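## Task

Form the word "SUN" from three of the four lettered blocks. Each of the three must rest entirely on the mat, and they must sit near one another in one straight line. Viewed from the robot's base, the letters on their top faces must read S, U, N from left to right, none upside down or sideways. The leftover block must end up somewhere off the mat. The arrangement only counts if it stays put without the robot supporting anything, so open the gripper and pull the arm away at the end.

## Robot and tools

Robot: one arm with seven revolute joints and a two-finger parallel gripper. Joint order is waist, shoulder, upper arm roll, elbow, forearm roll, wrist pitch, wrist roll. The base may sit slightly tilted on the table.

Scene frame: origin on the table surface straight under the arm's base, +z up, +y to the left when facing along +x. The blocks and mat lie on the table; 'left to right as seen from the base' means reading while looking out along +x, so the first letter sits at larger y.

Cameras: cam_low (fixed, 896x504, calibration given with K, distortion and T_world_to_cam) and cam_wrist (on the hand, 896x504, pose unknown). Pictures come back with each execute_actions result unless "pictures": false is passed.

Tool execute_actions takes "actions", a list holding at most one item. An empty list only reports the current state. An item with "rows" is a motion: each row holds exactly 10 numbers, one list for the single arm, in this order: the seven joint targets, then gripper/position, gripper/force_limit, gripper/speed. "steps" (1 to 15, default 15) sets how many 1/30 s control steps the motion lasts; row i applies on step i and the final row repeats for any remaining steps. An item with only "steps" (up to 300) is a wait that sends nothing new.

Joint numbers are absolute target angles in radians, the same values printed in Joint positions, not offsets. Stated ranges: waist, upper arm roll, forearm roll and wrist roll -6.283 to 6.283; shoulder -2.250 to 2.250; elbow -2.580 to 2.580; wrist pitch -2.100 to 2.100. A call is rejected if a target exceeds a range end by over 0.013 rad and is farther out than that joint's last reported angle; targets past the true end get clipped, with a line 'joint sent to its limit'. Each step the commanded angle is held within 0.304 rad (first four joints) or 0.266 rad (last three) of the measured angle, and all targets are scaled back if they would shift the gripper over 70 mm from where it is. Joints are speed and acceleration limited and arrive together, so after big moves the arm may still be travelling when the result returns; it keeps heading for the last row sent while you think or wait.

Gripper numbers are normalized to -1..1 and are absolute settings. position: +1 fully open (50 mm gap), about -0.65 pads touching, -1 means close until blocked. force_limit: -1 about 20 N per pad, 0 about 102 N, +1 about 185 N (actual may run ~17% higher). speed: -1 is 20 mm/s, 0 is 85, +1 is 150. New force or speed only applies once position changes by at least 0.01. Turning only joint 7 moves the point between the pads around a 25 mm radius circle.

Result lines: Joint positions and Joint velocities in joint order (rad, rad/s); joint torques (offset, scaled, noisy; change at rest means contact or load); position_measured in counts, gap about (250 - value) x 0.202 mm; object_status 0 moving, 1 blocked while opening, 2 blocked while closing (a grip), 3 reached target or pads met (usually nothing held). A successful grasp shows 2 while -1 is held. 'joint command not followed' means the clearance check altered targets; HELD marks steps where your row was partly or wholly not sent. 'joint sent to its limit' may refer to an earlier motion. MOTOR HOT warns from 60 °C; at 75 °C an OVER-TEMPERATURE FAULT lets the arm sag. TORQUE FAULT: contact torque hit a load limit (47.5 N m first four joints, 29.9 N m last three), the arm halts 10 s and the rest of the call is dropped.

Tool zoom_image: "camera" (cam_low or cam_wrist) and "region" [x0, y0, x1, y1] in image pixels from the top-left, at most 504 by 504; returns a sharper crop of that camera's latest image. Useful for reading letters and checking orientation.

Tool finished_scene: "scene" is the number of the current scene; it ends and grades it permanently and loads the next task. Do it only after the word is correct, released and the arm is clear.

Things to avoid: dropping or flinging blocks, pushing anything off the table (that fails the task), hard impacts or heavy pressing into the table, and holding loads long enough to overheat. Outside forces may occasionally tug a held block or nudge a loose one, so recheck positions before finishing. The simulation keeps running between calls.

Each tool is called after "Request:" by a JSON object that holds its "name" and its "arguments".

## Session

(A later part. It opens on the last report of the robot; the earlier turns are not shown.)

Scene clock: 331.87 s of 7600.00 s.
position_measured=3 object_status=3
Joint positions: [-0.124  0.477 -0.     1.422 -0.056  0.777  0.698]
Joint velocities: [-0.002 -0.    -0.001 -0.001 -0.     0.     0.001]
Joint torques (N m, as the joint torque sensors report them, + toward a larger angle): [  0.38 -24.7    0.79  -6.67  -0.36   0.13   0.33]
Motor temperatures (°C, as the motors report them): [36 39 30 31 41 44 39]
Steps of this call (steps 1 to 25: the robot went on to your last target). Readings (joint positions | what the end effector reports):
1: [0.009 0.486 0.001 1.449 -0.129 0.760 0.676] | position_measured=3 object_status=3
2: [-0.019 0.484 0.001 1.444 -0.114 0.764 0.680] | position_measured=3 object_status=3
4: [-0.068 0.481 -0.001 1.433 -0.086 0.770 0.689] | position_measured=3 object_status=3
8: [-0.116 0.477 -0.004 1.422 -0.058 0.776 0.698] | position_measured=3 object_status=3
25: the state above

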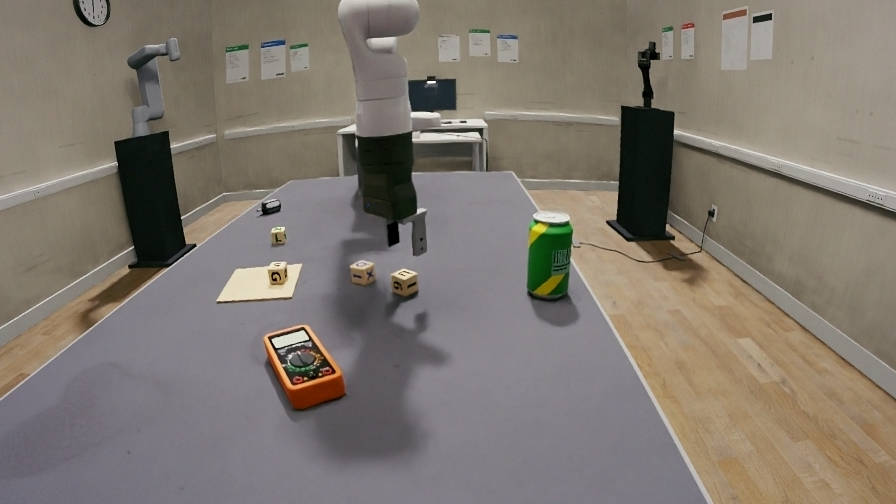

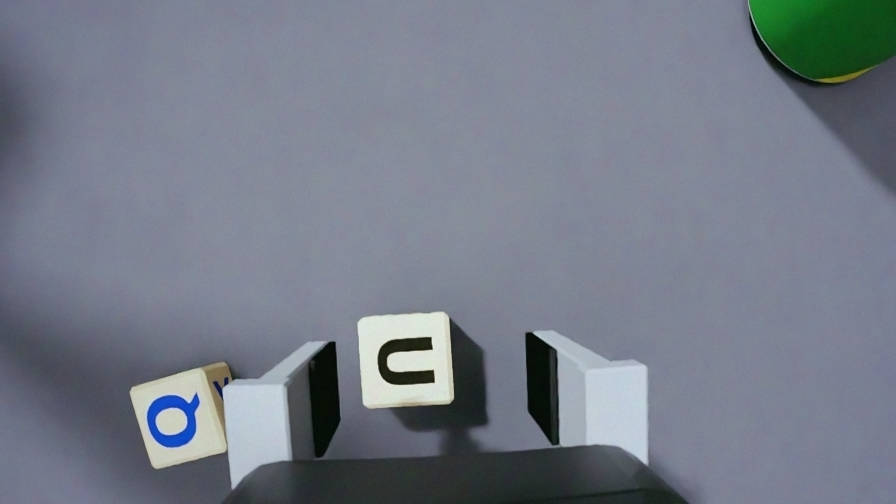

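Request:
{"name": "zoom_image", "arguments": {"camera": "cam_wrist", "region": [100, 280, 500, 504]}}

Request:
{"name": "zoom_image", "arguments": {"camera": "cam_low", "region": [320, 60, 480, 320]}}

Region (100, 280, 500, 504) of cam_wrist's 896x504 image, scaled by 1.260; it fills the top 282 rows of this view, and the rest is white.

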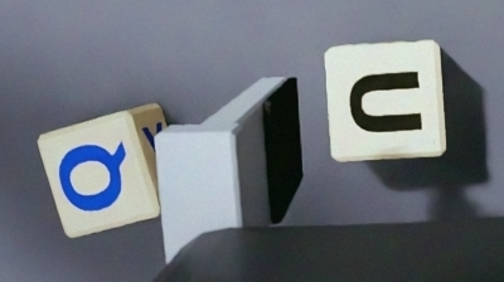

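Region (320, 60, 480, 320) of cam_low's 896x504 image, scaled by 1.938, with more detail than that image has; it fills the left 310 columns of this view, and the rest is white.

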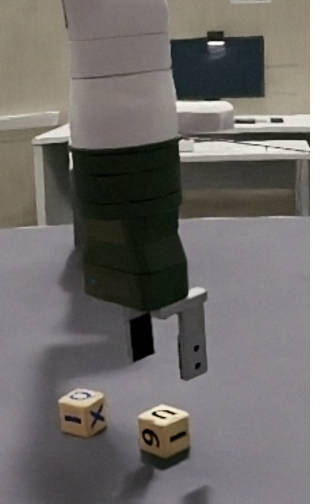

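Request:
{"name": "execute_actions", "arguments": {"actions": [{"rows": [[-0.125,0.463,0,1.504,-0.052,0.662,0.73,1,-0.5,0],[-0.125,0.463,0,1.504,-0.052,0.662,0.73,1,-0.5,0],[-0.125,0.463,0,1.504,-0.052,0.662,0.73,1,-0.5,0],[-0.1263,0.4505,0,1.586,-0.048,0.5476,0.761,1,-0.5,0]], "steps": 15}], "pictures": false}}

Request:
{"name": "execute_actions", "arguments": {"actions": [{"steps": 8}]}}

Scene clock: 390.17 s of 7600.00 s.
position_measured=3 object_status=3
Joint positions: [-0.126  0.452  0.     1.586 -0.048  0.548  0.761]
Joint velocities: [-0.001 -0.009 -0.001  0.006  0.    -0.004  0.   ]
Joint torques (N m, as the joint torque sensors report them, + toward a larger angle): [  0.49 -22.99   0.73  -6.12  -0.31  -0.39   0.38]
Motor temperatures (°C, as the motors report them): [35 40 30 31 41 44 39]
Steps of this call (steps 1 to 15: the robot went on to your last target; steps 16 to 90: nothing new was sent; then 54.80 s passed at rest; steps 91 to 105: all 15 steps of this action). Readings (joint positions | what the end effector reports):
91: [-0.124 0.476 0.000 1.423 -0.056 0.776 0.698] | position_measured=3 object_status=3
92: [-0.124 0.475 -0.000 1.428 -0.056 0.768 0.700] | position_measured=3 object_status=3
94: [-0.125 0.469 -0.000 1.455 -0.055 0.731 0.710] | position_measured=3 object_status=3
98: [-0.126 0.456 -0.000 1.549 -0.050 0.600 0.747] | position_measured=3 object_status=3
105: the state above

Scene clock: 390.43 s of 7600.00 s.
position_measured=3 object_status=3
Joint positions: [-0.126  0.451 -0.     1.586 -0.048  0.548  0.761]
Joint velocities: [ 0.001 -0.001 -0.     0.001  0.001  0.     0.   ]
Joint torques (N m, as the joint torque sensors report them, + toward a larger angle): [  0.57 -23.76   0.83  -5.91  -0.37  -0.23   0.28]
Motor temperatures (°C, as the motors report them): [35 40 30 31 41 44 39]
Steps of this call (steps 1 to 8: the robot went on to your last target). Readings (joint positions | what the end effector reports):
1: [-0.126 0.451 0.000 1.586 -0.048 0.548 0.761] | position_measured=3 object_status=3
2: [-0.126 0.451 -0.000 1.586 -0.048 0.548 0.761] | position_measured=3 object_status=3
4: [-0.126 0.451 -0.000 1.586 -0.048 0.548 0.761] | position_measured=3 object_status=3
8: the state above

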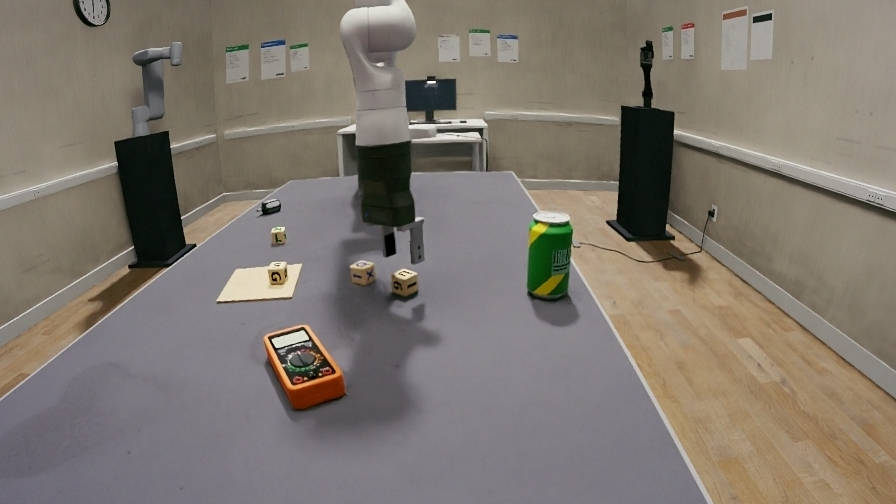

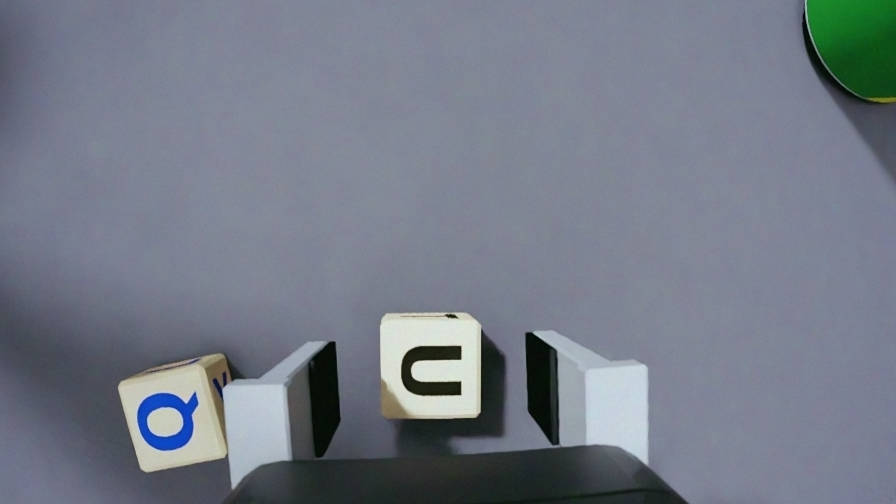

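Request:
{"name": "execute_actions", "arguments": {"actions": [{"rows": [[-0.127,0.481,0,1.579,-0.049,0.524,0.762,1,-0.5,0],[-0.127,0.481,0,1.579,-0.049,0.524,0.762,1,-0.5,0],[-0.127,0.481,0,1.579,-0.049,0.524,0.762,1,-0.5,0],[-0.128,0.512,0,1.572,-0.05,0.5,0.762,1,-0.5,0],[-0.128,0.512,0,1.572,-0.05,0.5,0.762,1,-0.5,0],[-0.128,0.512,0,1.572,-0.05,0.5,0.762,1,-0.5,0],[-0.1285,0.543,0,1.5645,-0.051,0.4763,0.763,1,-0.5,0]], "steps": 15}]}}

Scene clock: 400.93 s of 7600.00 s.
position_measured=3 object_status=3
Joint positions: [-0.128  0.541 -0.     1.565 -0.051  0.476  0.763]
Joint velocities: [ 0.     0.013  0.001 -0.004  0.001 -0.001  0.   ]
Joint torques (N m, as the joint torque sensors report them, + toward a larger angle): [  0.59 -24.01   0.79  -5.21  -0.32  -0.35   0.25]
Motor temperatures (°C, as the motors report them): [35 40 30 31 41 44 39]
Steps of this call (steps 1 to 15: the robot went on to your last target; steps 16 to 90: nothing new was sent; then 7.00 s passed at rest; steps 91 to 105: all 15 steps of this action). Readings (joint positions | what the end effector reports):
91: [-0.126 0.452 0.000 1.586 -0.048 0.547 0.761] | position_measured=3 object_status=3
92: [-0.126 0.458 0.000 1.584 -0.048 0.543 0.761] | position_measured=3 object_status=3
94: [-0.127 0.477 0.000 1.580 -0.049 0.529 0.762] | position_measured=3 object_status=3
98: [-0.128 0.518 -0.000 1.570 -0.050 0.496 0.762] | position_measured=3 object_status=3
105: the state above

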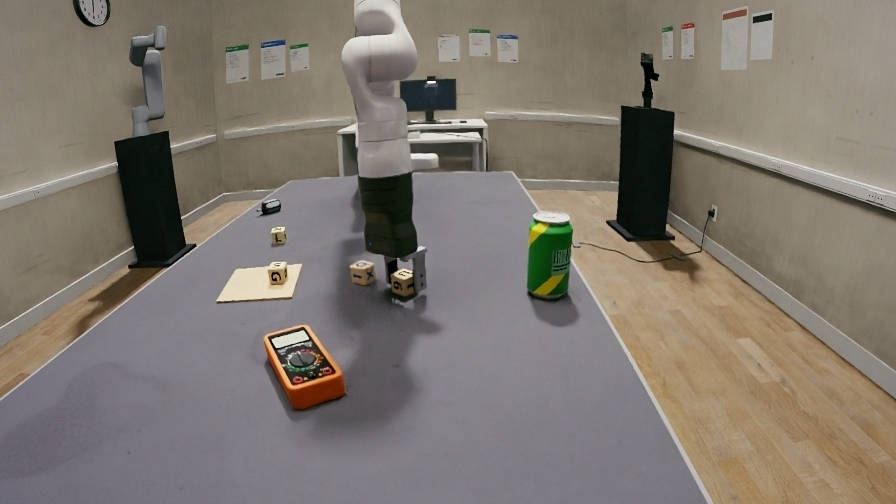

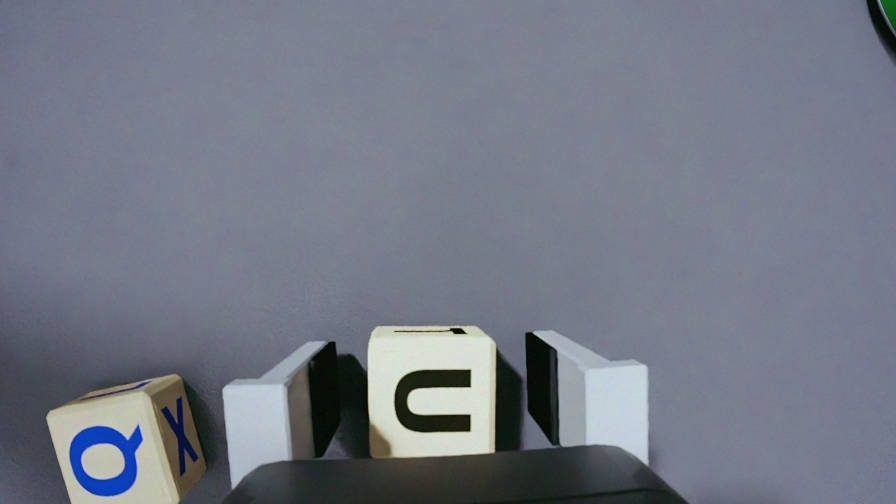

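Request:
{"name": "execute_actions", "arguments": {"actions": [{"rows": [[-0.1285,0.543,0,1.5645,-0.051,0.4763,0.763,-1,-0.5,0]], "steps": 12}], "pictures": false}}

Request:
{"name": "execute_actions", "arguments": {"actions": [{"rows": [[-0.127,0.49,0,1.577,-0.049,0.517,0.762,-1,-0.5,0],[-0.127,0.49,0,1.577,-0.049,0.517,0.762,-1,-0.5,0],[-0.127,0.49,0,1.577,-0.049,0.517,0.762,-1,-0.5,0],[-0.126,0.43,0,1.59,-0.048,0.563,0.761,-1,-0.5,0]], "steps": 12}], "pictures": false}}

Request:
{"name": "execute_actions", "arguments": {"actions": [{"rows": [[0.16,0.46,0,1.62,-0.32,0.60,0.84,-1,-0.5,0],[0.16,0.46,0,1.62,-0.32,0.60,0.84,-1,-0.5,0],[0.16,0.46,0,1.62,-0.32,0.60,0.84,-1,-0.5,0],[0.16,0.46,0,1.62,-0.32,0.60,0.84,-1,-0.5,0],[0.16,0.46,0,1.62,-0.32,0.60,0.84,-1,-0.5,0],[0.16,0.46,0,1.62,-0.32,0.60,0.84,-1,-0.5,0],[0.16,0.46,0,1.62,-0.32,0.60,0.84,-1,-0.5,0],[0.16,0.46,0,1.62,-0.32,0.60,0.84,-1,-0.5,0],[0.46,0.505,0,1.641,-0.58,0.61,0.914,-1,-0.5,0]], "steps": 15}], "pictures": false}}

Request:
{"name": "execute_actions", "arguments": {"actions": [{"steps": 20}], "pictures": false}}

Request:
{"name": "execute_actions", "arguments": {"actions": [{"rows": [[0.4558,0.5226,0,1.6384,-0.5897,0.5951,0.92,-1,-0.5,0]], "steps": 12}]}}

Scene clock: 418.53 s of 7600.00 s.
position_measured=106 object_status=0
Joint positions: [-0.128  0.543  0.     1.564 -0.051  0.476  0.763]
Joint velocities: [-0.    -0.001  0.    -0.001  0.003 -0.     0.001]
Joint torques (N m, as the joint torque sensors report them, + toward a larger angle): [  0.61 -24.01   0.94  -5.32  -0.32  -0.24   0.34]
Motor temperatures (°C, as the motors report them): [35 40 30 31 41 44 39]
Steps of this call (steps 1 to 15: the robot went on to your last target; steps 16 to 90: nothing new was sent; then 14.20 s passed at rest; steps 91 to 102: all 12 steps of this action). Readings (joint positions | what the end effector reports):
91: [-0.129 0.543 0.000 1.564 -0.051 0.476 0.763] | position_measured=14 object_status=0
92: [-0.128 0.543 0.000 1.564 -0.051 0.476 0.763] | position_measured=28 object_status=0
94: [-0.129 0.543 0.000 1.564 -0.051 0.476 0.763] | position_measured=56 object_status=0
98: [-0.128 0.543 0.000 1.565 -0.051 0.476 0.763] | position_measured=106 object_status=0
102: the state above

Scene clock: 418.93 s of 7600.00 s.
position_measured=106 object_status=2
Joint positions: [-0.126  0.433  0.     1.589 -0.048  0.563  0.761]
Joint velocities: [-0.002 -0.027 -0.     0.011  0.001  0.007 -0.   ]
Joint torques (N m, as the joint torque sensors report them, + toward a larger angle): [  0.69 -23.32   0.66  -6.67  -0.31  -0.14   0.29]
Motor temperatures (°C, as the motors report them): [35 40 30 31 41 44 39]
Steps of this call (steps 1 to 12: all 12 steps of this action). Readings (joint positions | what the end effector reports):
1: [-0.128 0.541 -0.000 1.565 -0.051 0.477 0.763] | position_measured=106 object_status=0
2: [-0.128 0.535 -0.000 1.567 -0.051 0.481 0.763] | position_measured=106 object_status=2
4: [-0.128 0.507 -0.000 1.573 -0.050 0.500 0.762] | position_measured=106 object_status=2
8: [-0.126 0.444 0.000 1.586 -0.048 0.552 0.761] | position_measured=106 object_status=2
12: the state above

Scene clock: 419.43 s of 7600.00 s.
position_measured=106 object_status=2
Joint positions: [ 0.232  0.477 -0.001  1.625 -0.373  0.599  0.863]
Joint velocities: [ 0.9    0.113  0.003  0.064 -0.807  0.042  0.204]
Joint torques (N m, as the joint torque sensors report them, + toward a larger angle): [  3.95 -23.69   2.92  -5.44  -0.53   0.29   0.22]
Motor temperatures (°C, as the motors report them): [35 40 30 31 41 44 39]
Steps of this call (steps 1 to 15: all 15 steps of this action). Readings (joint positions | what the end effector reports):
1: [-0.124 0.433 -0.000 1.590 -0.049 0.563 0.762] | position_measured=106 object_status=2
2: [-0.118 0.434 -0.002 1.590 -0.055 0.564 0.764] | position_measured=106 object_status=2
4: [-0.088 0.437 -0.004 1.593 -0.081 0.567 0.773] | position_measured=106 object_status=2
8: [0.024 0.448 -0.001 1.605 -0.186 0.581 0.804] | position_measured=106 object_status=2
15: the state above

Scene clock: 420.10 s of 7600.00 s.
position_measured=106 object_status=2
Joint positions: [ 0.459  0.505  0.     1.641 -0.58   0.61   0.914]
Joint velocities: [ 0.006  0.    -0.001  0.001 -0.     0.    -0.   ]
Joint torques (N m, as the joint torque sensors report them, + toward a larger angle): [  5.95 -22.17   3.63  -5.36  -0.36  -0.08   0.29]
Motor temperatures (°C, as the motors report them): [35 40 30 31 41 44 39]
Steps of this call (steps 1 to 20: the robot went on to your last target). Readings (joint positions | what the end effector reports):
1: [0.262 0.481 -0.000 1.627 -0.400 0.600 0.870] | position_measured=106 object_status=2
2: [0.292 0.485 -0.000 1.629 -0.428 0.602 0.877] | position_measured=106 object_status=2
4: [0.351 0.492 -0.000 1.633 -0.482 0.605 0.890] | position_measured=106 object_status=2
8: [0.437 0.502 0.003 1.640 -0.563 0.608 0.910] | position_measured=106 object_status=2
20: the state above

Scene clock: 420.50 s of 7600.00 s.
position_measured=106 object_status=2
Joint positions: [ 0.456  0.522  0.     1.638 -0.59   0.595  0.92 ]
Joint velocities: [ 0.     0.002  0.001  0.    -0.     0.    -0.001]
Joint torques (N m, as the joint torque sensors report them, + toward a larger angle): [  5.67 -22.53   3.6   -5.32  -0.33  -0.07   0.37]
Motor temperatures (°C, as the motors report them): [35 40 30 31 41 44 39]
Steps of this call (steps 1 to 12: all 12 steps of this action). Readings (joint positions | what the end effector reports):
1: [0.459 0.506 0.000 1.641 -0.580 0.609 0.914] | position_measured=106 object_status=2
2: [0.458 0.512 0.000 1.639 -0.583 0.605 0.916] | position_measured=106 object_status=2
4: [0.456 0.521 -0.000 1.639 -0.588 0.597 0.919] | position_measured=106 object_status=2
8: [0.456 0.522 -0.000 1.638 -0.590 0.595 0.920] | position_measured=106 object_status=2
12: the state above

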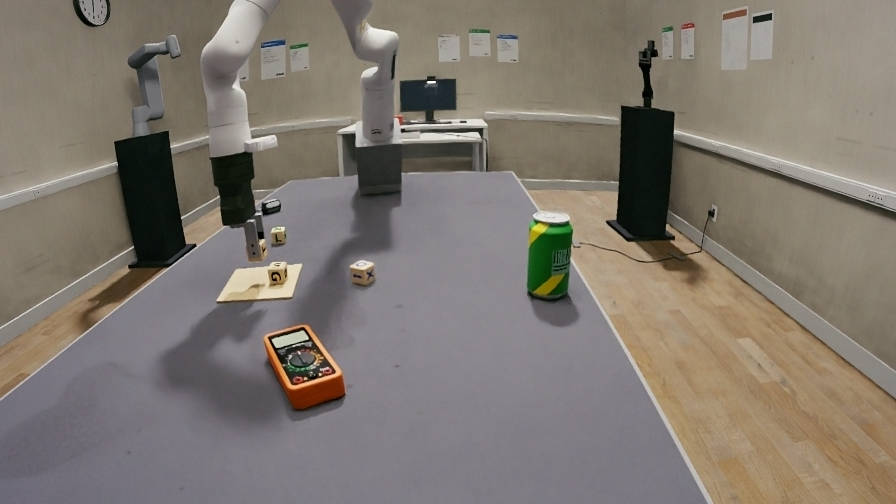

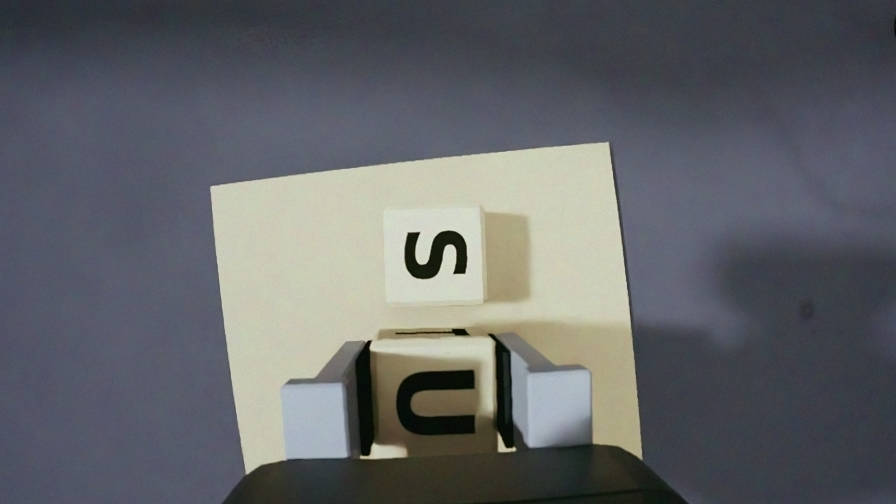

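Request:
{"name": "execute_actions", "arguments": {"actions": [{"rows": [[0.449,0.5445,0,1.634,-0.602,0.578,0.94,-1,-0.5,0],[0.449,0.5445,0,1.634,-0.602,0.578,0.94,-1,-0.5,0],[0.449,0.5445,0,1.634,-0.602,0.578,0.94,-1,-0.5,0],[0.442,0.5664,0,1.629,-0.615,0.56,0.958,-1,-0.5,0],[0.442,0.5664,0,1.629,-0.615,0.56,0.958,-1,-0.5,0],[0.442,0.5664,0,1.629,-0.615,0.56,0.958,-1,-0.5,0],[0.435,0.588,0,1.624,-0.627,0.543,0.97,-1,-0.5,0],[0.435,0.588,0,1.624,-0.627,0.543,0.97,-1,-0.5,0],[0.435,0.588,0,1.624,-0.627,0.543,0.97,-1,-0.5,0],[0.43,0.603,0,1.621,-0.636,0.531,0.977,-1,-0.5,0]], "steps": 15}], "pictures": false}}

Request:
{"name": "execute_actions", "arguments": {"actions": [{"steps": 6}]}}

Scene clock: 442.80 s of 7600.00 s.
position_measured=106 object_status=2
Joint positions: [ 0.431  0.601 -0.     1.621 -0.636  0.531  0.977]
Joint velocities: [-0.007  0.015  0.003 -0.008 -0.005 -0.011  0.004]
Joint torques (N m, as the joint torque sensors report them, + toward a larger angle): [  6.07 -22.28   4.03  -4.67  -0.25   0.35   0.18]
Motor temperatures (°C, as the motors report them): [35 40 30 31 41 44 39]
Steps of this call (steps 1 to 15: the robot went on to your last target; steps 16 to 90: nothing new was sent; then 18.80 s passed at rest; steps 91 to 105: all 15 steps of this action). Readings (joint positions | what the end effector reports):
91: [0.455 0.524 0.000 1.638 -0.590 0.594 0.921] | position_measured=106 object_status=2
92: [0.453 0.530 0.001 1.636 -0.593 0.590 0.925] | position_measured=106 object_status=2
94: [0.449 0.544 0.000 1.634 -0.600 0.580 0.937] | position_measured=106 object_status=2
98: [0.440 0.572 0.000 1.627 -0.618 0.556 0.960] | position_measured=106 object_status=2
105: the state above

Scene clock: 443.00 s of 7600.00 s.
position_measured=106 object_status=2
Joint positions: [ 0.43   0.603 -0.     1.621 -0.636  0.531  0.977]
Joint velocities: [-0.001  0.004  0.001  0.     0.001  0.    -0.001]
Joint torques (N m, as the joint torque sensors report them, + toward a larger angle): [  5.87 -22.32   3.39  -4.64  -0.31  -0.09   0.32]
Motor temperatures (°C, as the motors report them): [35 40 30 31 41 44 39]
Steps of this call (steps 1 to 6: the robot went on to your last target). Readings (joint positions | what the end effector reports):
1: [0.430 0.601 -0.000 1.621 -0.636 0.531 0.977] | position_measured=106 object_status=2
2: [0.430 0.602 -0.000 1.621 -0.636 0.531 0.977] | position_measured=106 object_status=2
4: [0.430 0.602 0.000 1.621 -0.636 0.531 0.977] | position_measured=106 object_status=2
6: the state above

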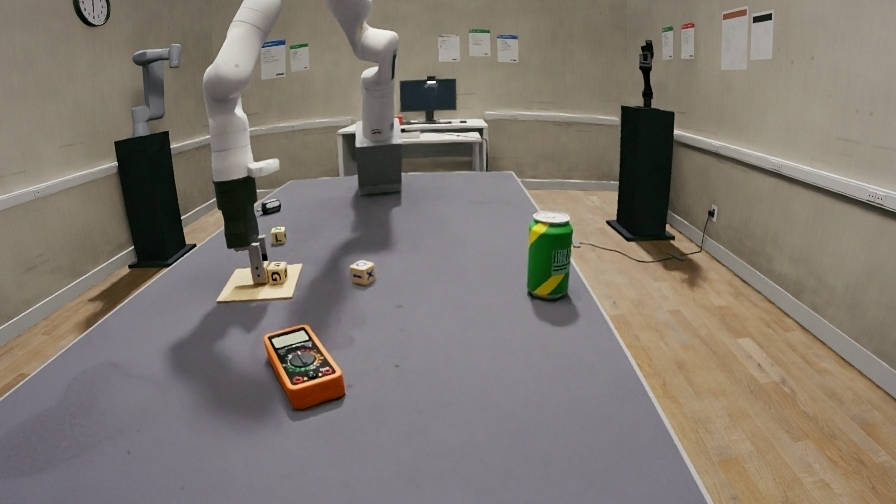

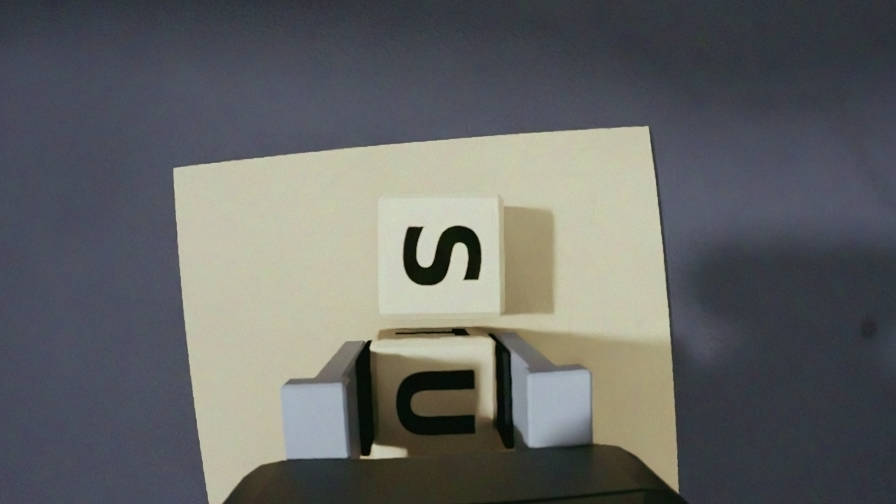

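Request:
{"name": "execute_actions", "arguments": {"actions": [{"rows": [[0.426,0.603,0,1.616,-0.636,0.536,0.977,-1,-0.5,0],[0.426,0.603,0,1.616,-0.636,0.536,0.977,-1,-0.5,0],[0.426,0.603,0,1.616,-0.636,0.536,0.977,-1,-0.5,0],[0.426,0.603,0,1.616,-0.636,0.536,0.977,-1,-0.5,0],[0.4245,0.608,0,1.615,-0.638,0.532,0.979,-1,-0.5,0]], "steps": 15}], "pictures": false}}

Request:
{"name": "execute_actions", "arguments": {"actions": [{"rows": [[0.4245,0.608,0,1.615,-0.638,0.532,0.979,1,-0.5,-0.5]], "steps": 15}]}}

Scene clock: 455.83 s of 7600.00 s.
position_measured=106 object_status=2
Joint positions: [ 0.425  0.607  0.     1.615 -0.638  0.533  0.979]
Joint velocities: [ 0.     0.001 -0.    -0.001  0.001 -0.     0.   ]
Joint torques (N m, as the joint torque sensors report them, + toward a larger angle): [  5.7  -21.7    3.28  -4.82  -0.48  -0.4    0.33]
Motor temperatures (°C, as the motors report them): [35 40 30 31 41 44 39]
Steps of this call (steps 1 to 15: the robot went on to your last target; steps 16 to 90: nothing new was sent; then 9.33 s passed at rest; steps 91 to 105: all 15 steps of this action). Readings (joint positions | what the end effector reports):
91: [0.429 0.603 0.000 1.620 -0.636 0.532 0.977] | position_measured=106 object_status=2
92: [0.428 0.603 0.001 1.619 -0.636 0.533 0.977] | position_measured=106 object_status=2
94: [0.427 0.603 -0.000 1.617 -0.636 0.535 0.977] | position_measured=106 object_status=2
98: [0.425 0.607 -0.000 1.615 -0.638 0.533 0.979] | position_measured=106 object_status=2
105: the state above

Scene clock: 456.33 s of 7600.00 s.
position_measured=3 object_status=0
Joint positions: [ 0.425  0.608 -0.     1.615 -0.638  0.532  0.979]
Joint velocities: [ 0.001  0.002 -0.001  0.    -0.001  0.    -0.   ]
Joint torques (N m, as the joint torque sensors report them, + toward a larger angle): [  5.89 -22.76   3.42  -4.6   -0.45  -0.02   0.34]
Motor temperatures (°C, as the motors report them): [35 40 30 31 41 44 39]
Steps of this call (steps 1 to 15: all 15 steps of this action). Readings (joint positions | what the end effector reports):
1: [0.425 0.607 0.000 1.615 -0.638 0.533 0.979] | position_measured=100 object_status=0
2: [0.425 0.607 0.000 1.615 -0.638 0.532 0.979] | position_measured=91 object_status=0
4: [0.425 0.607 -0.000 1.615 -0.638 0.532 0.979] | position_measured=74 object_status=0
8: [0.425 0.608 -0.000 1.615 -0.638 0.532 0.979] | position_measured=39 object_status=0
15: the state above

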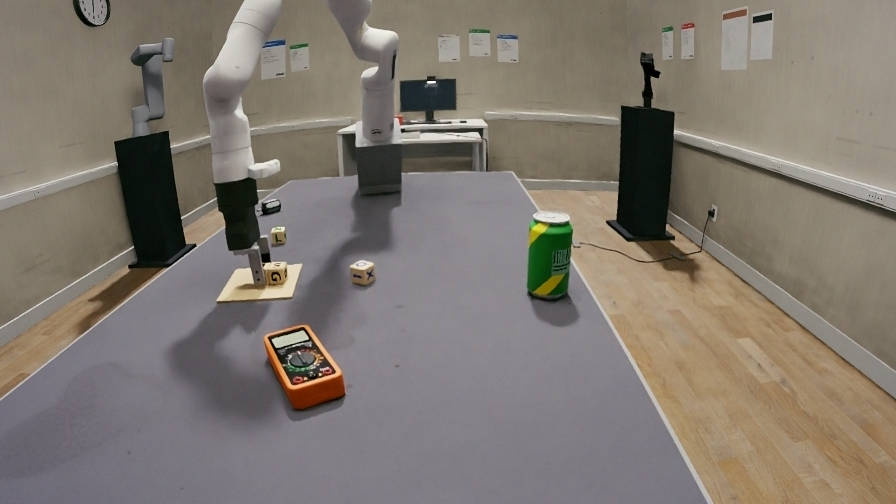

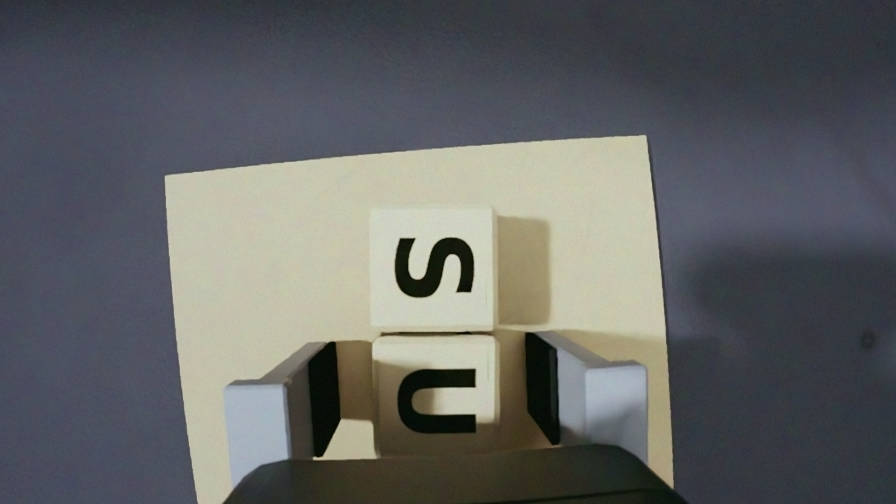

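Request:
{"name": "execute_actions", "arguments": {"actions": [{"rows": [[0.452,0.52,0,1.634,-0.588,0.601,0.94,1,-0.5,0],[0.452,0.52,0,1.634,-0.588,0.601,0.94,1,-0.5,0],[0.452,0.52,0,1.634,-0.588,0.601,0.94,1,-0.5,0],[0.452,0.52,0,1.634,-0.588,0.601,0.94,1,-0.5,0],[0.48,0.43,0,1.65,-0.54,0.67,0.90,1,-0.5,0]], "steps": 14}], "pictures": false}}

Request:
{"name": "execute_actions", "arguments": {"actions": [{"rows": [[0.67,0.45,0,1.99,-1.02,0.57,0.78,1,-0.5,0]], "steps": 12}], "pictures": false}}

Request:
{"name": "execute_actions", "arguments": {"actions": [{"rows": [[0.8627,0.4767,0,2.3236,-1.507,0.4744,0.651,1,-0.5,0]], "steps": 15}], "pictures": false}}

Request:
{"name": "execute_actions", "arguments": {"actions": [{"steps": 20}]}}

Scene clock: 479.57 s of 7600.00 s.
position_measured=3 object_status=3
Joint positions: [ 0.479  0.434  0.     1.649 -0.54   0.67   0.9  ]
Joint velocities: [ 0.01  -0.035 -0.01   0.014  0.002  0.008 -0.   ]
Joint torques (N m, as the joint torque sensors report them, + toward a larger angle): [  5.46 -21.92   3.88  -5.8   -0.43  -0.13   0.07]
Motor temperatures (°C, as the motors report them): [35 40 30 31 41 44 39]
Steps of this call (steps 1 to 15: the robot went on to your last target; steps 16 to 90: nothing new was sent; then 19.77 s passed at rest; steps 91 to 104: all 14 steps of this action). Readings (joint positions | what the end effector reports):
91: [0.425 0.607 -0.000 1.615 -0.638 0.533 0.979] | position_measured=3 object_status=3
92: [0.427 0.600 -0.001 1.617 -0.635 0.537 0.977] | position_measured=3 object_status=3
94: [0.436 0.571 -0.001 1.624 -0.620 0.558 0.965] | position_measured=3 object_status=3
98: [0.465 0.479 0.000 1.640 -0.568 0.630 0.923] | position_measured=3 object_status=3
104: the state above

Scene clock: 479.97 s of 7600.00 s.
position_measured=3 object_status=3
Joint positions: [ 0.626  0.447  0.001  1.91  -0.836  0.592  0.807]
Joint velocities: [ 0.308  0.031 -0.012  0.618 -1.217 -0.162 -0.208]
Joint torques (N m, as the joint torque sensors report them, + toward a larger angle): [  5.45 -20.7    3.54  -5.47  -0.72  -0.04   0.17]
Motor temperatures (°C, as the motors report them): [35 40 30 31 41 44 39]
Steps of this call (steps 1 to 12: all 12 steps of this action). Readings (joint positions | what the end effector reports):
1: [0.480 0.434 -0.000 1.651 -0.541 0.669 0.900] | position_measured=3 object_status=3
2: [0.484 0.434 -0.001 1.656 -0.546 0.666 0.898] | position_measured=3 object_status=3
4: [0.503 0.435 -0.002 1.682 -0.571 0.655 0.887] | position_measured=3 object_status=3
8: [0.570 0.440 0.000 1.796 -0.677 0.621 0.845] | position_measured=3 object_status=3
12: the state above

Scene clock: 480.47 s of 7600.00 s.
position_measured=3 object_status=3
Joint positions: [ 0.84   0.474  0.     2.285 -1.359  0.485  0.665]
Joint velocities: [ 0.195  0.024 -0.007  0.351 -1.217 -0.09  -0.123]
Joint torques (N m, as the joint torque sensors report them, + toward a larger angle): [  6.28 -14.96   3.66  -2.13  -0.28  -0.15   0.65]
Motor temperatures (°C, as the motors report them): [35 40 30 31 41 44 39]
Steps of this call (steps 1 to 15: all 15 steps of this action). Readings (joint positions | what the end effector reports):
1: [0.637 0.448 0.001 1.930 -0.876 0.586 0.800] | position_measured=3 object_status=3
2: [0.652 0.449 -0.001 1.953 -0.915 0.580 0.792] | position_measured=3 object_status=3
4: [0.692 0.453 -0.002 2.009 -0.971 0.561 0.767] | position_measured=3 object_status=3
8: [0.761 0.463 0.001 2.129 -1.080 0.525 0.720] | position_measured=3 object_status=3
15: the state above

Scene clock: 481.13 s of 7600.00 s.
position_measured=3 object_status=3
Joint positions: [ 0.863  0.477  0.     2.324 -1.507  0.474  0.651]
Joint velocities: [ 0.001 -0.    -0.001 -0.001  0.002  0.     0.   ]
Joint torques (N m, as the joint torque sensors report them, + toward a larger angle): [  6.27 -14.63   3.81  -0.68  -0.3   -0.01   0.25]
Motor temperatures (°C, as the motors report them): [35 40 30 31 41 44 39]
Steps of this call (steps 1 to 20: the robot went on to your last target). Readings (joint positions | what the end effector reports):
1: [0.846 0.475 0.000 2.297 -1.399 0.482 0.661] | position_measured=3 object_status=3
2: [0.852 0.476 0.000 2.307 -1.439 0.479 0.657] | position_measured=3 object_status=3
4: [0.858 0.476 0.000 2.320 -1.492 0.475 0.652] | position_measured=3 object_status=3
8: [0.861 0.477 0.000 2.323 -1.507 0.474 0.651] | position_measured=3 object_status=3
20: the state above

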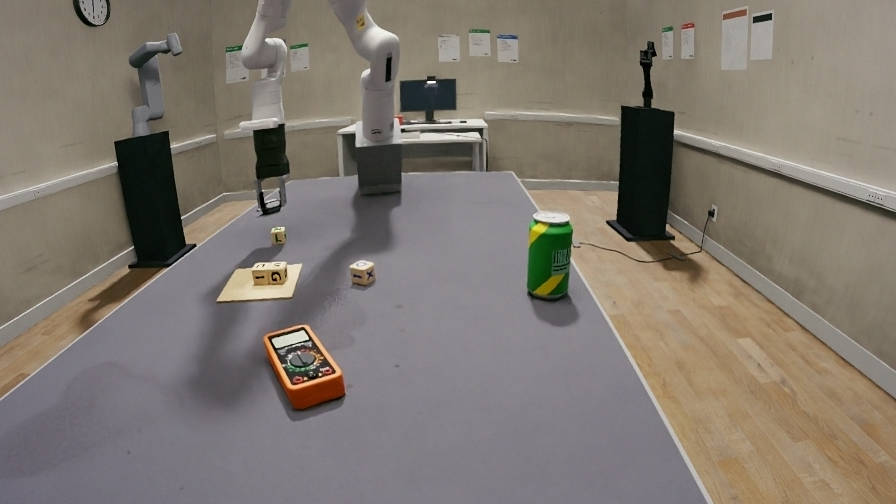

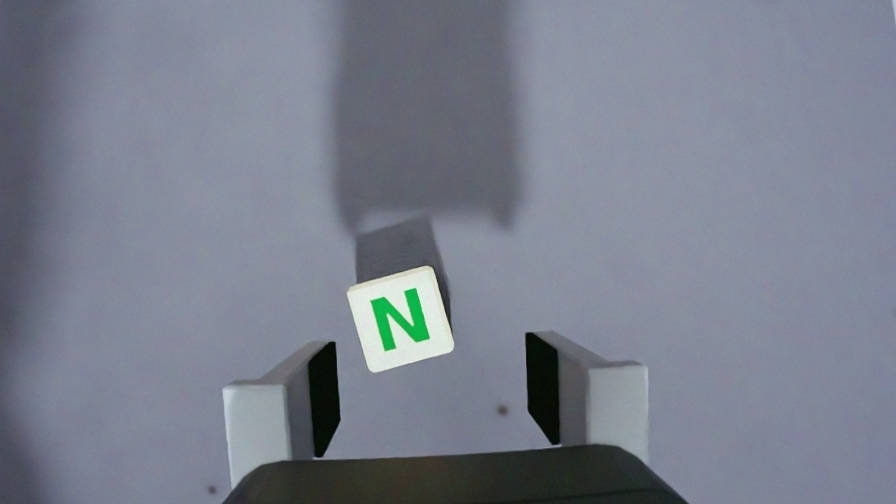

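Request:
{"name": "execute_actions", "arguments": {"actions": [{"rows": [[0.7677,0.5526,0,2.1939,-1.482,0.4443,2.375,1,-0.5,0]], "steps": 15}], "pictures": false}}

Request:
{"name": "execute_actions", "arguments": {"actions": [{"steps": 40}]}}

Scene clock: 492.87 s of 7600.00 s.
position_measured=3 object_status=3
Joint positions: [ 0.774  0.547 -0.     2.201 -1.483  0.446  1.157]
Joint velocities: [-0.046  0.037  0.001 -0.054  0.01  -0.013  1.217]
Joint torques (N m, as the joint torque sensors report them, + toward a larger angle): [  6.17 -16.91   4.19  -0.6   -0.52  -0.26   0.38]
Motor temperatures (°C, as the motors report them): [35 40 30 31 41 44 39]
Steps of this call (steps 1 to 15: the robot went on to your last target; steps 16 to 90: nothing new was sent; then 8.23 s passed at rest; steps 91 to 105: all 15 steps of this action). Readings (joint positions | what the end effector reports):
91: [0.862 0.478 0.000 2.323 -1.507 0.474 0.652] | position_measured=3 object_status=3
92: [0.857 0.482 0.001 2.318 -1.506 0.473 0.662] | position_measured=3 object_status=3
94: [0.836 0.498 0.001 2.293 -1.501 0.467 0.712] | position_measured=3 object_status=3
98: [0.798 0.528 -0.000 2.235 -1.490 0.454 0.872] | position_measured=3 object_status=3
105: the state above

Scene clock: 494.20 s of 7600.00 s.
position_measured=3 object_status=3
Joint positions: [ 0.768  0.553 -0.     2.194 -1.482  0.444  2.375]
Joint velocities: [-0.    -0.001  0.     0.     0.    -0.    -0.001]
Joint torques (N m, as the joint torque sensors report them, + toward a larger angle): [  6.43 -16.39   3.96  -0.67  -0.2    0.03   0.3 ]
Motor temperatures (°C, as the motors report them): [35 40 30 31 41 44 39]
Steps of this call (steps 1 to 40: the robot went on to your last target). Readings (joint positions | what the end effector reports):
1: [0.773 0.548 -0.000 2.199 -1.483 0.446 1.197] | position_measured=3 object_status=3
2: [0.772 0.549 -0.000 2.198 -1.483 0.445 1.238] | position_measured=3 object_status=3
4: [0.770 0.551 -0.000 2.196 -1.482 0.445 1.319] | position_measured=3 object_status=3
8: [0.769 0.552 -0.000 2.195 -1.482 0.445 1.482] | position_measured=3 object_status=3
40: the state above

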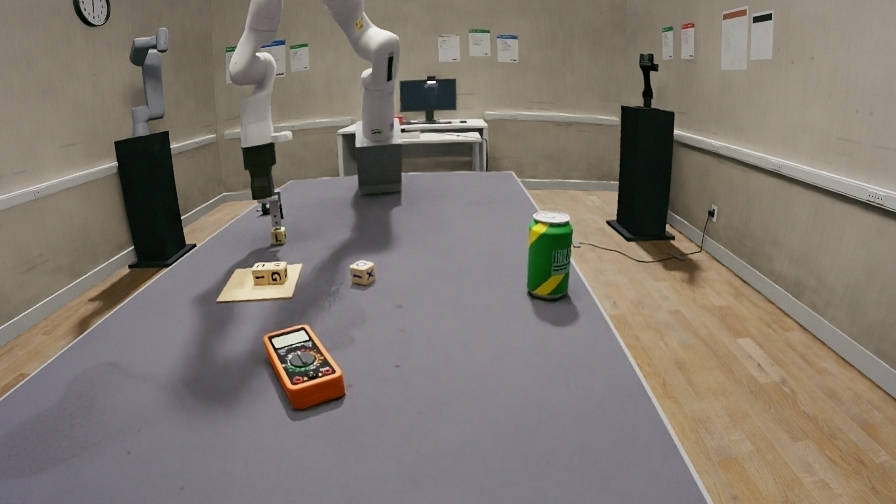

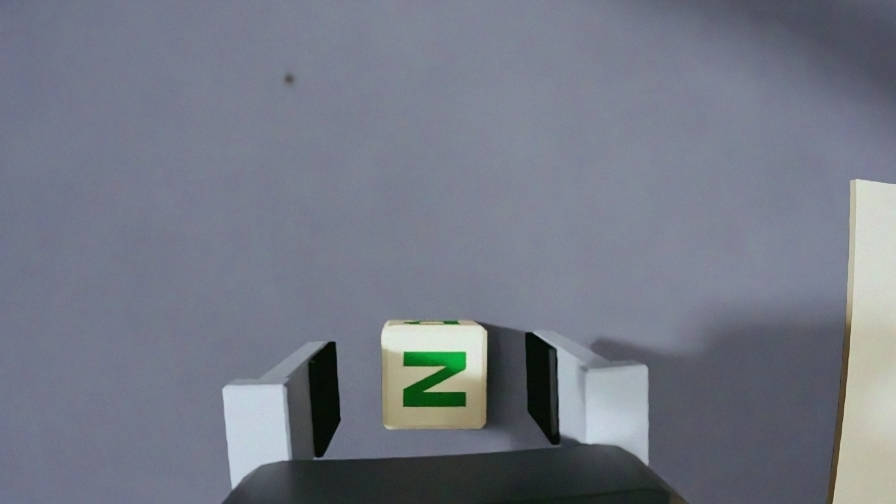

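Request:
{"name": "execute_actions", "arguments": {"actions": [{"rows": [[0.757,0.577,0,2.188,-1.53,0.441,2.418,1,-0.5,0],[0.757,0.577,0,2.188,-1.53,0.441,2.418,1,-0.5,0],[0.757,0.577,0,2.188,-1.53,0.441,2.418,1,-0.5,0],[0.747,0.601,0,2.181,-1.579,0.437,2.46,1,-0.5,0],[0.747,0.601,0,2.181,-1.579,0.437,2.46,1,-0.5,0],[0.747,0.601,0,2.181,-1.579,0.437,2.46,1,-0.5,0],[0.7366,0.626,0,2.175,-1.628,0.434,2.503,1,-0.5,0],[0.7366,0.626,0,2.175,-1.628,0.434,2.503,1,-0.5,0],[0.7366,0.626,0,2.175,-1.628,0.434,2.503,1,-0.5,0],[0.7262,0.65,0,2.1689,-1.676,0.4304,2.546,1,-0.5,0]], "steps": 15}], "pictures": false}}

Request:
{"name": "execute_actions", "arguments": {"actions": [{"steps": 8}]}}

Scene clock: 512.70 s of 7600.00 s.
position_measured=3 object_status=3
Joint positions: [ 0.728  0.647 -0.     2.169 -1.675  0.431  2.545]
Joint velocities: [-0.01   0.019  0.006 -0.01  -0.037 -0.002  0.03 ]
Joint torques (N m, as the joint torque sensors report them, + toward a larger angle): [  7.05 -16.8    4.07   0.57  -0.43  -0.25   0.33]
Motor temperatures (°C, as the motors report them): [36 39 30 31 41 44 39]
Steps of this call (steps 1 to 30: the robot went on to your last target; steps 31 to 100: nothing new was sent; then 14.67 s passed at rest; steps 101 to 115: all 15 steps of this action). Readings (joint positions | what the end effector reports):
101: [0.767 0.554 0.000 2.194 -1.483 0.444 2.376] | position_measured=3 object_status=3
102: [0.764 0.561 0.001 2.192 -1.493 0.444 2.385] | position_measured=3 object_status=3
104: [0.758 0.576 0.000 2.189 -1.522 0.441 2.411] | position_measured=3 object_status=3
108: [0.744 0.607 0.000 2.180 -1.589 0.437 2.469] | position_measured=3 object_status=3
115: the state above

Scene clock: 512.97 s of 7600.00 s.
position_measured=3 object_status=3
Joint positions: [ 0.726  0.65  -0.     2.169 -1.676  0.43   2.546]
Joint velocities: [-0.003  0.004 -0.     0.     0.     0.    -0.   ]
Joint torques (N m, as the joint torque sensors report them, + toward a larger angle): [  6.58 -17.04   3.93   0.09  -0.29  -0.01   0.34]
Motor temperatures (°C, as the motors report them): [36 39 30 31 41 44 39]
Steps of this call (steps 1 to 8: the robot went on to your last target). Readings (joint positions | what the end effector reports):
1: [0.727 0.647 -0.000 2.169 -1.676 0.430 2.546] | position_measured=3 object_status=3
2: [0.727 0.648 -0.000 2.169 -1.676 0.430 2.546] | position_measured=3 object_status=3
4: [0.727 0.649 -0.000 2.169 -1.676 0.430 2.546] | position_measured=3 object_status=3
8: the state above

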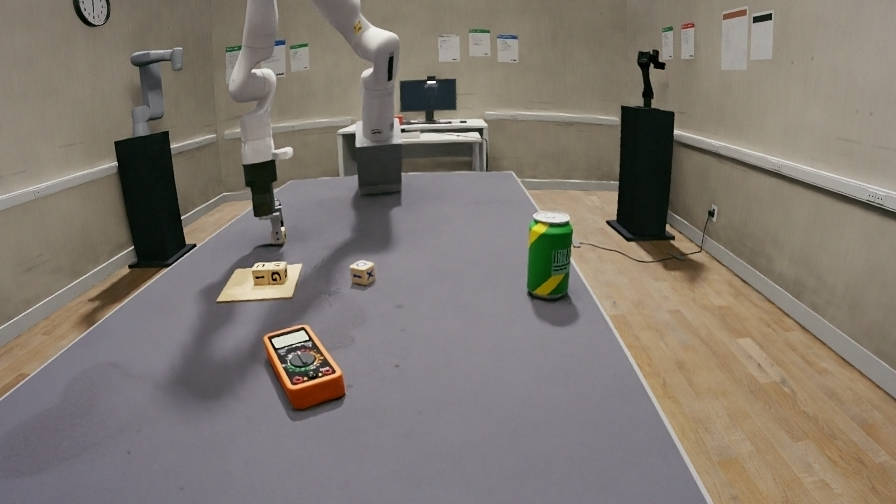

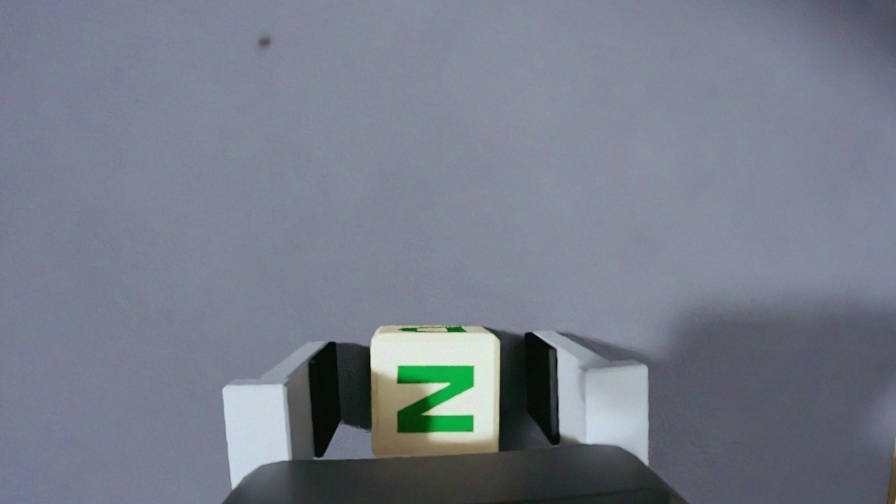

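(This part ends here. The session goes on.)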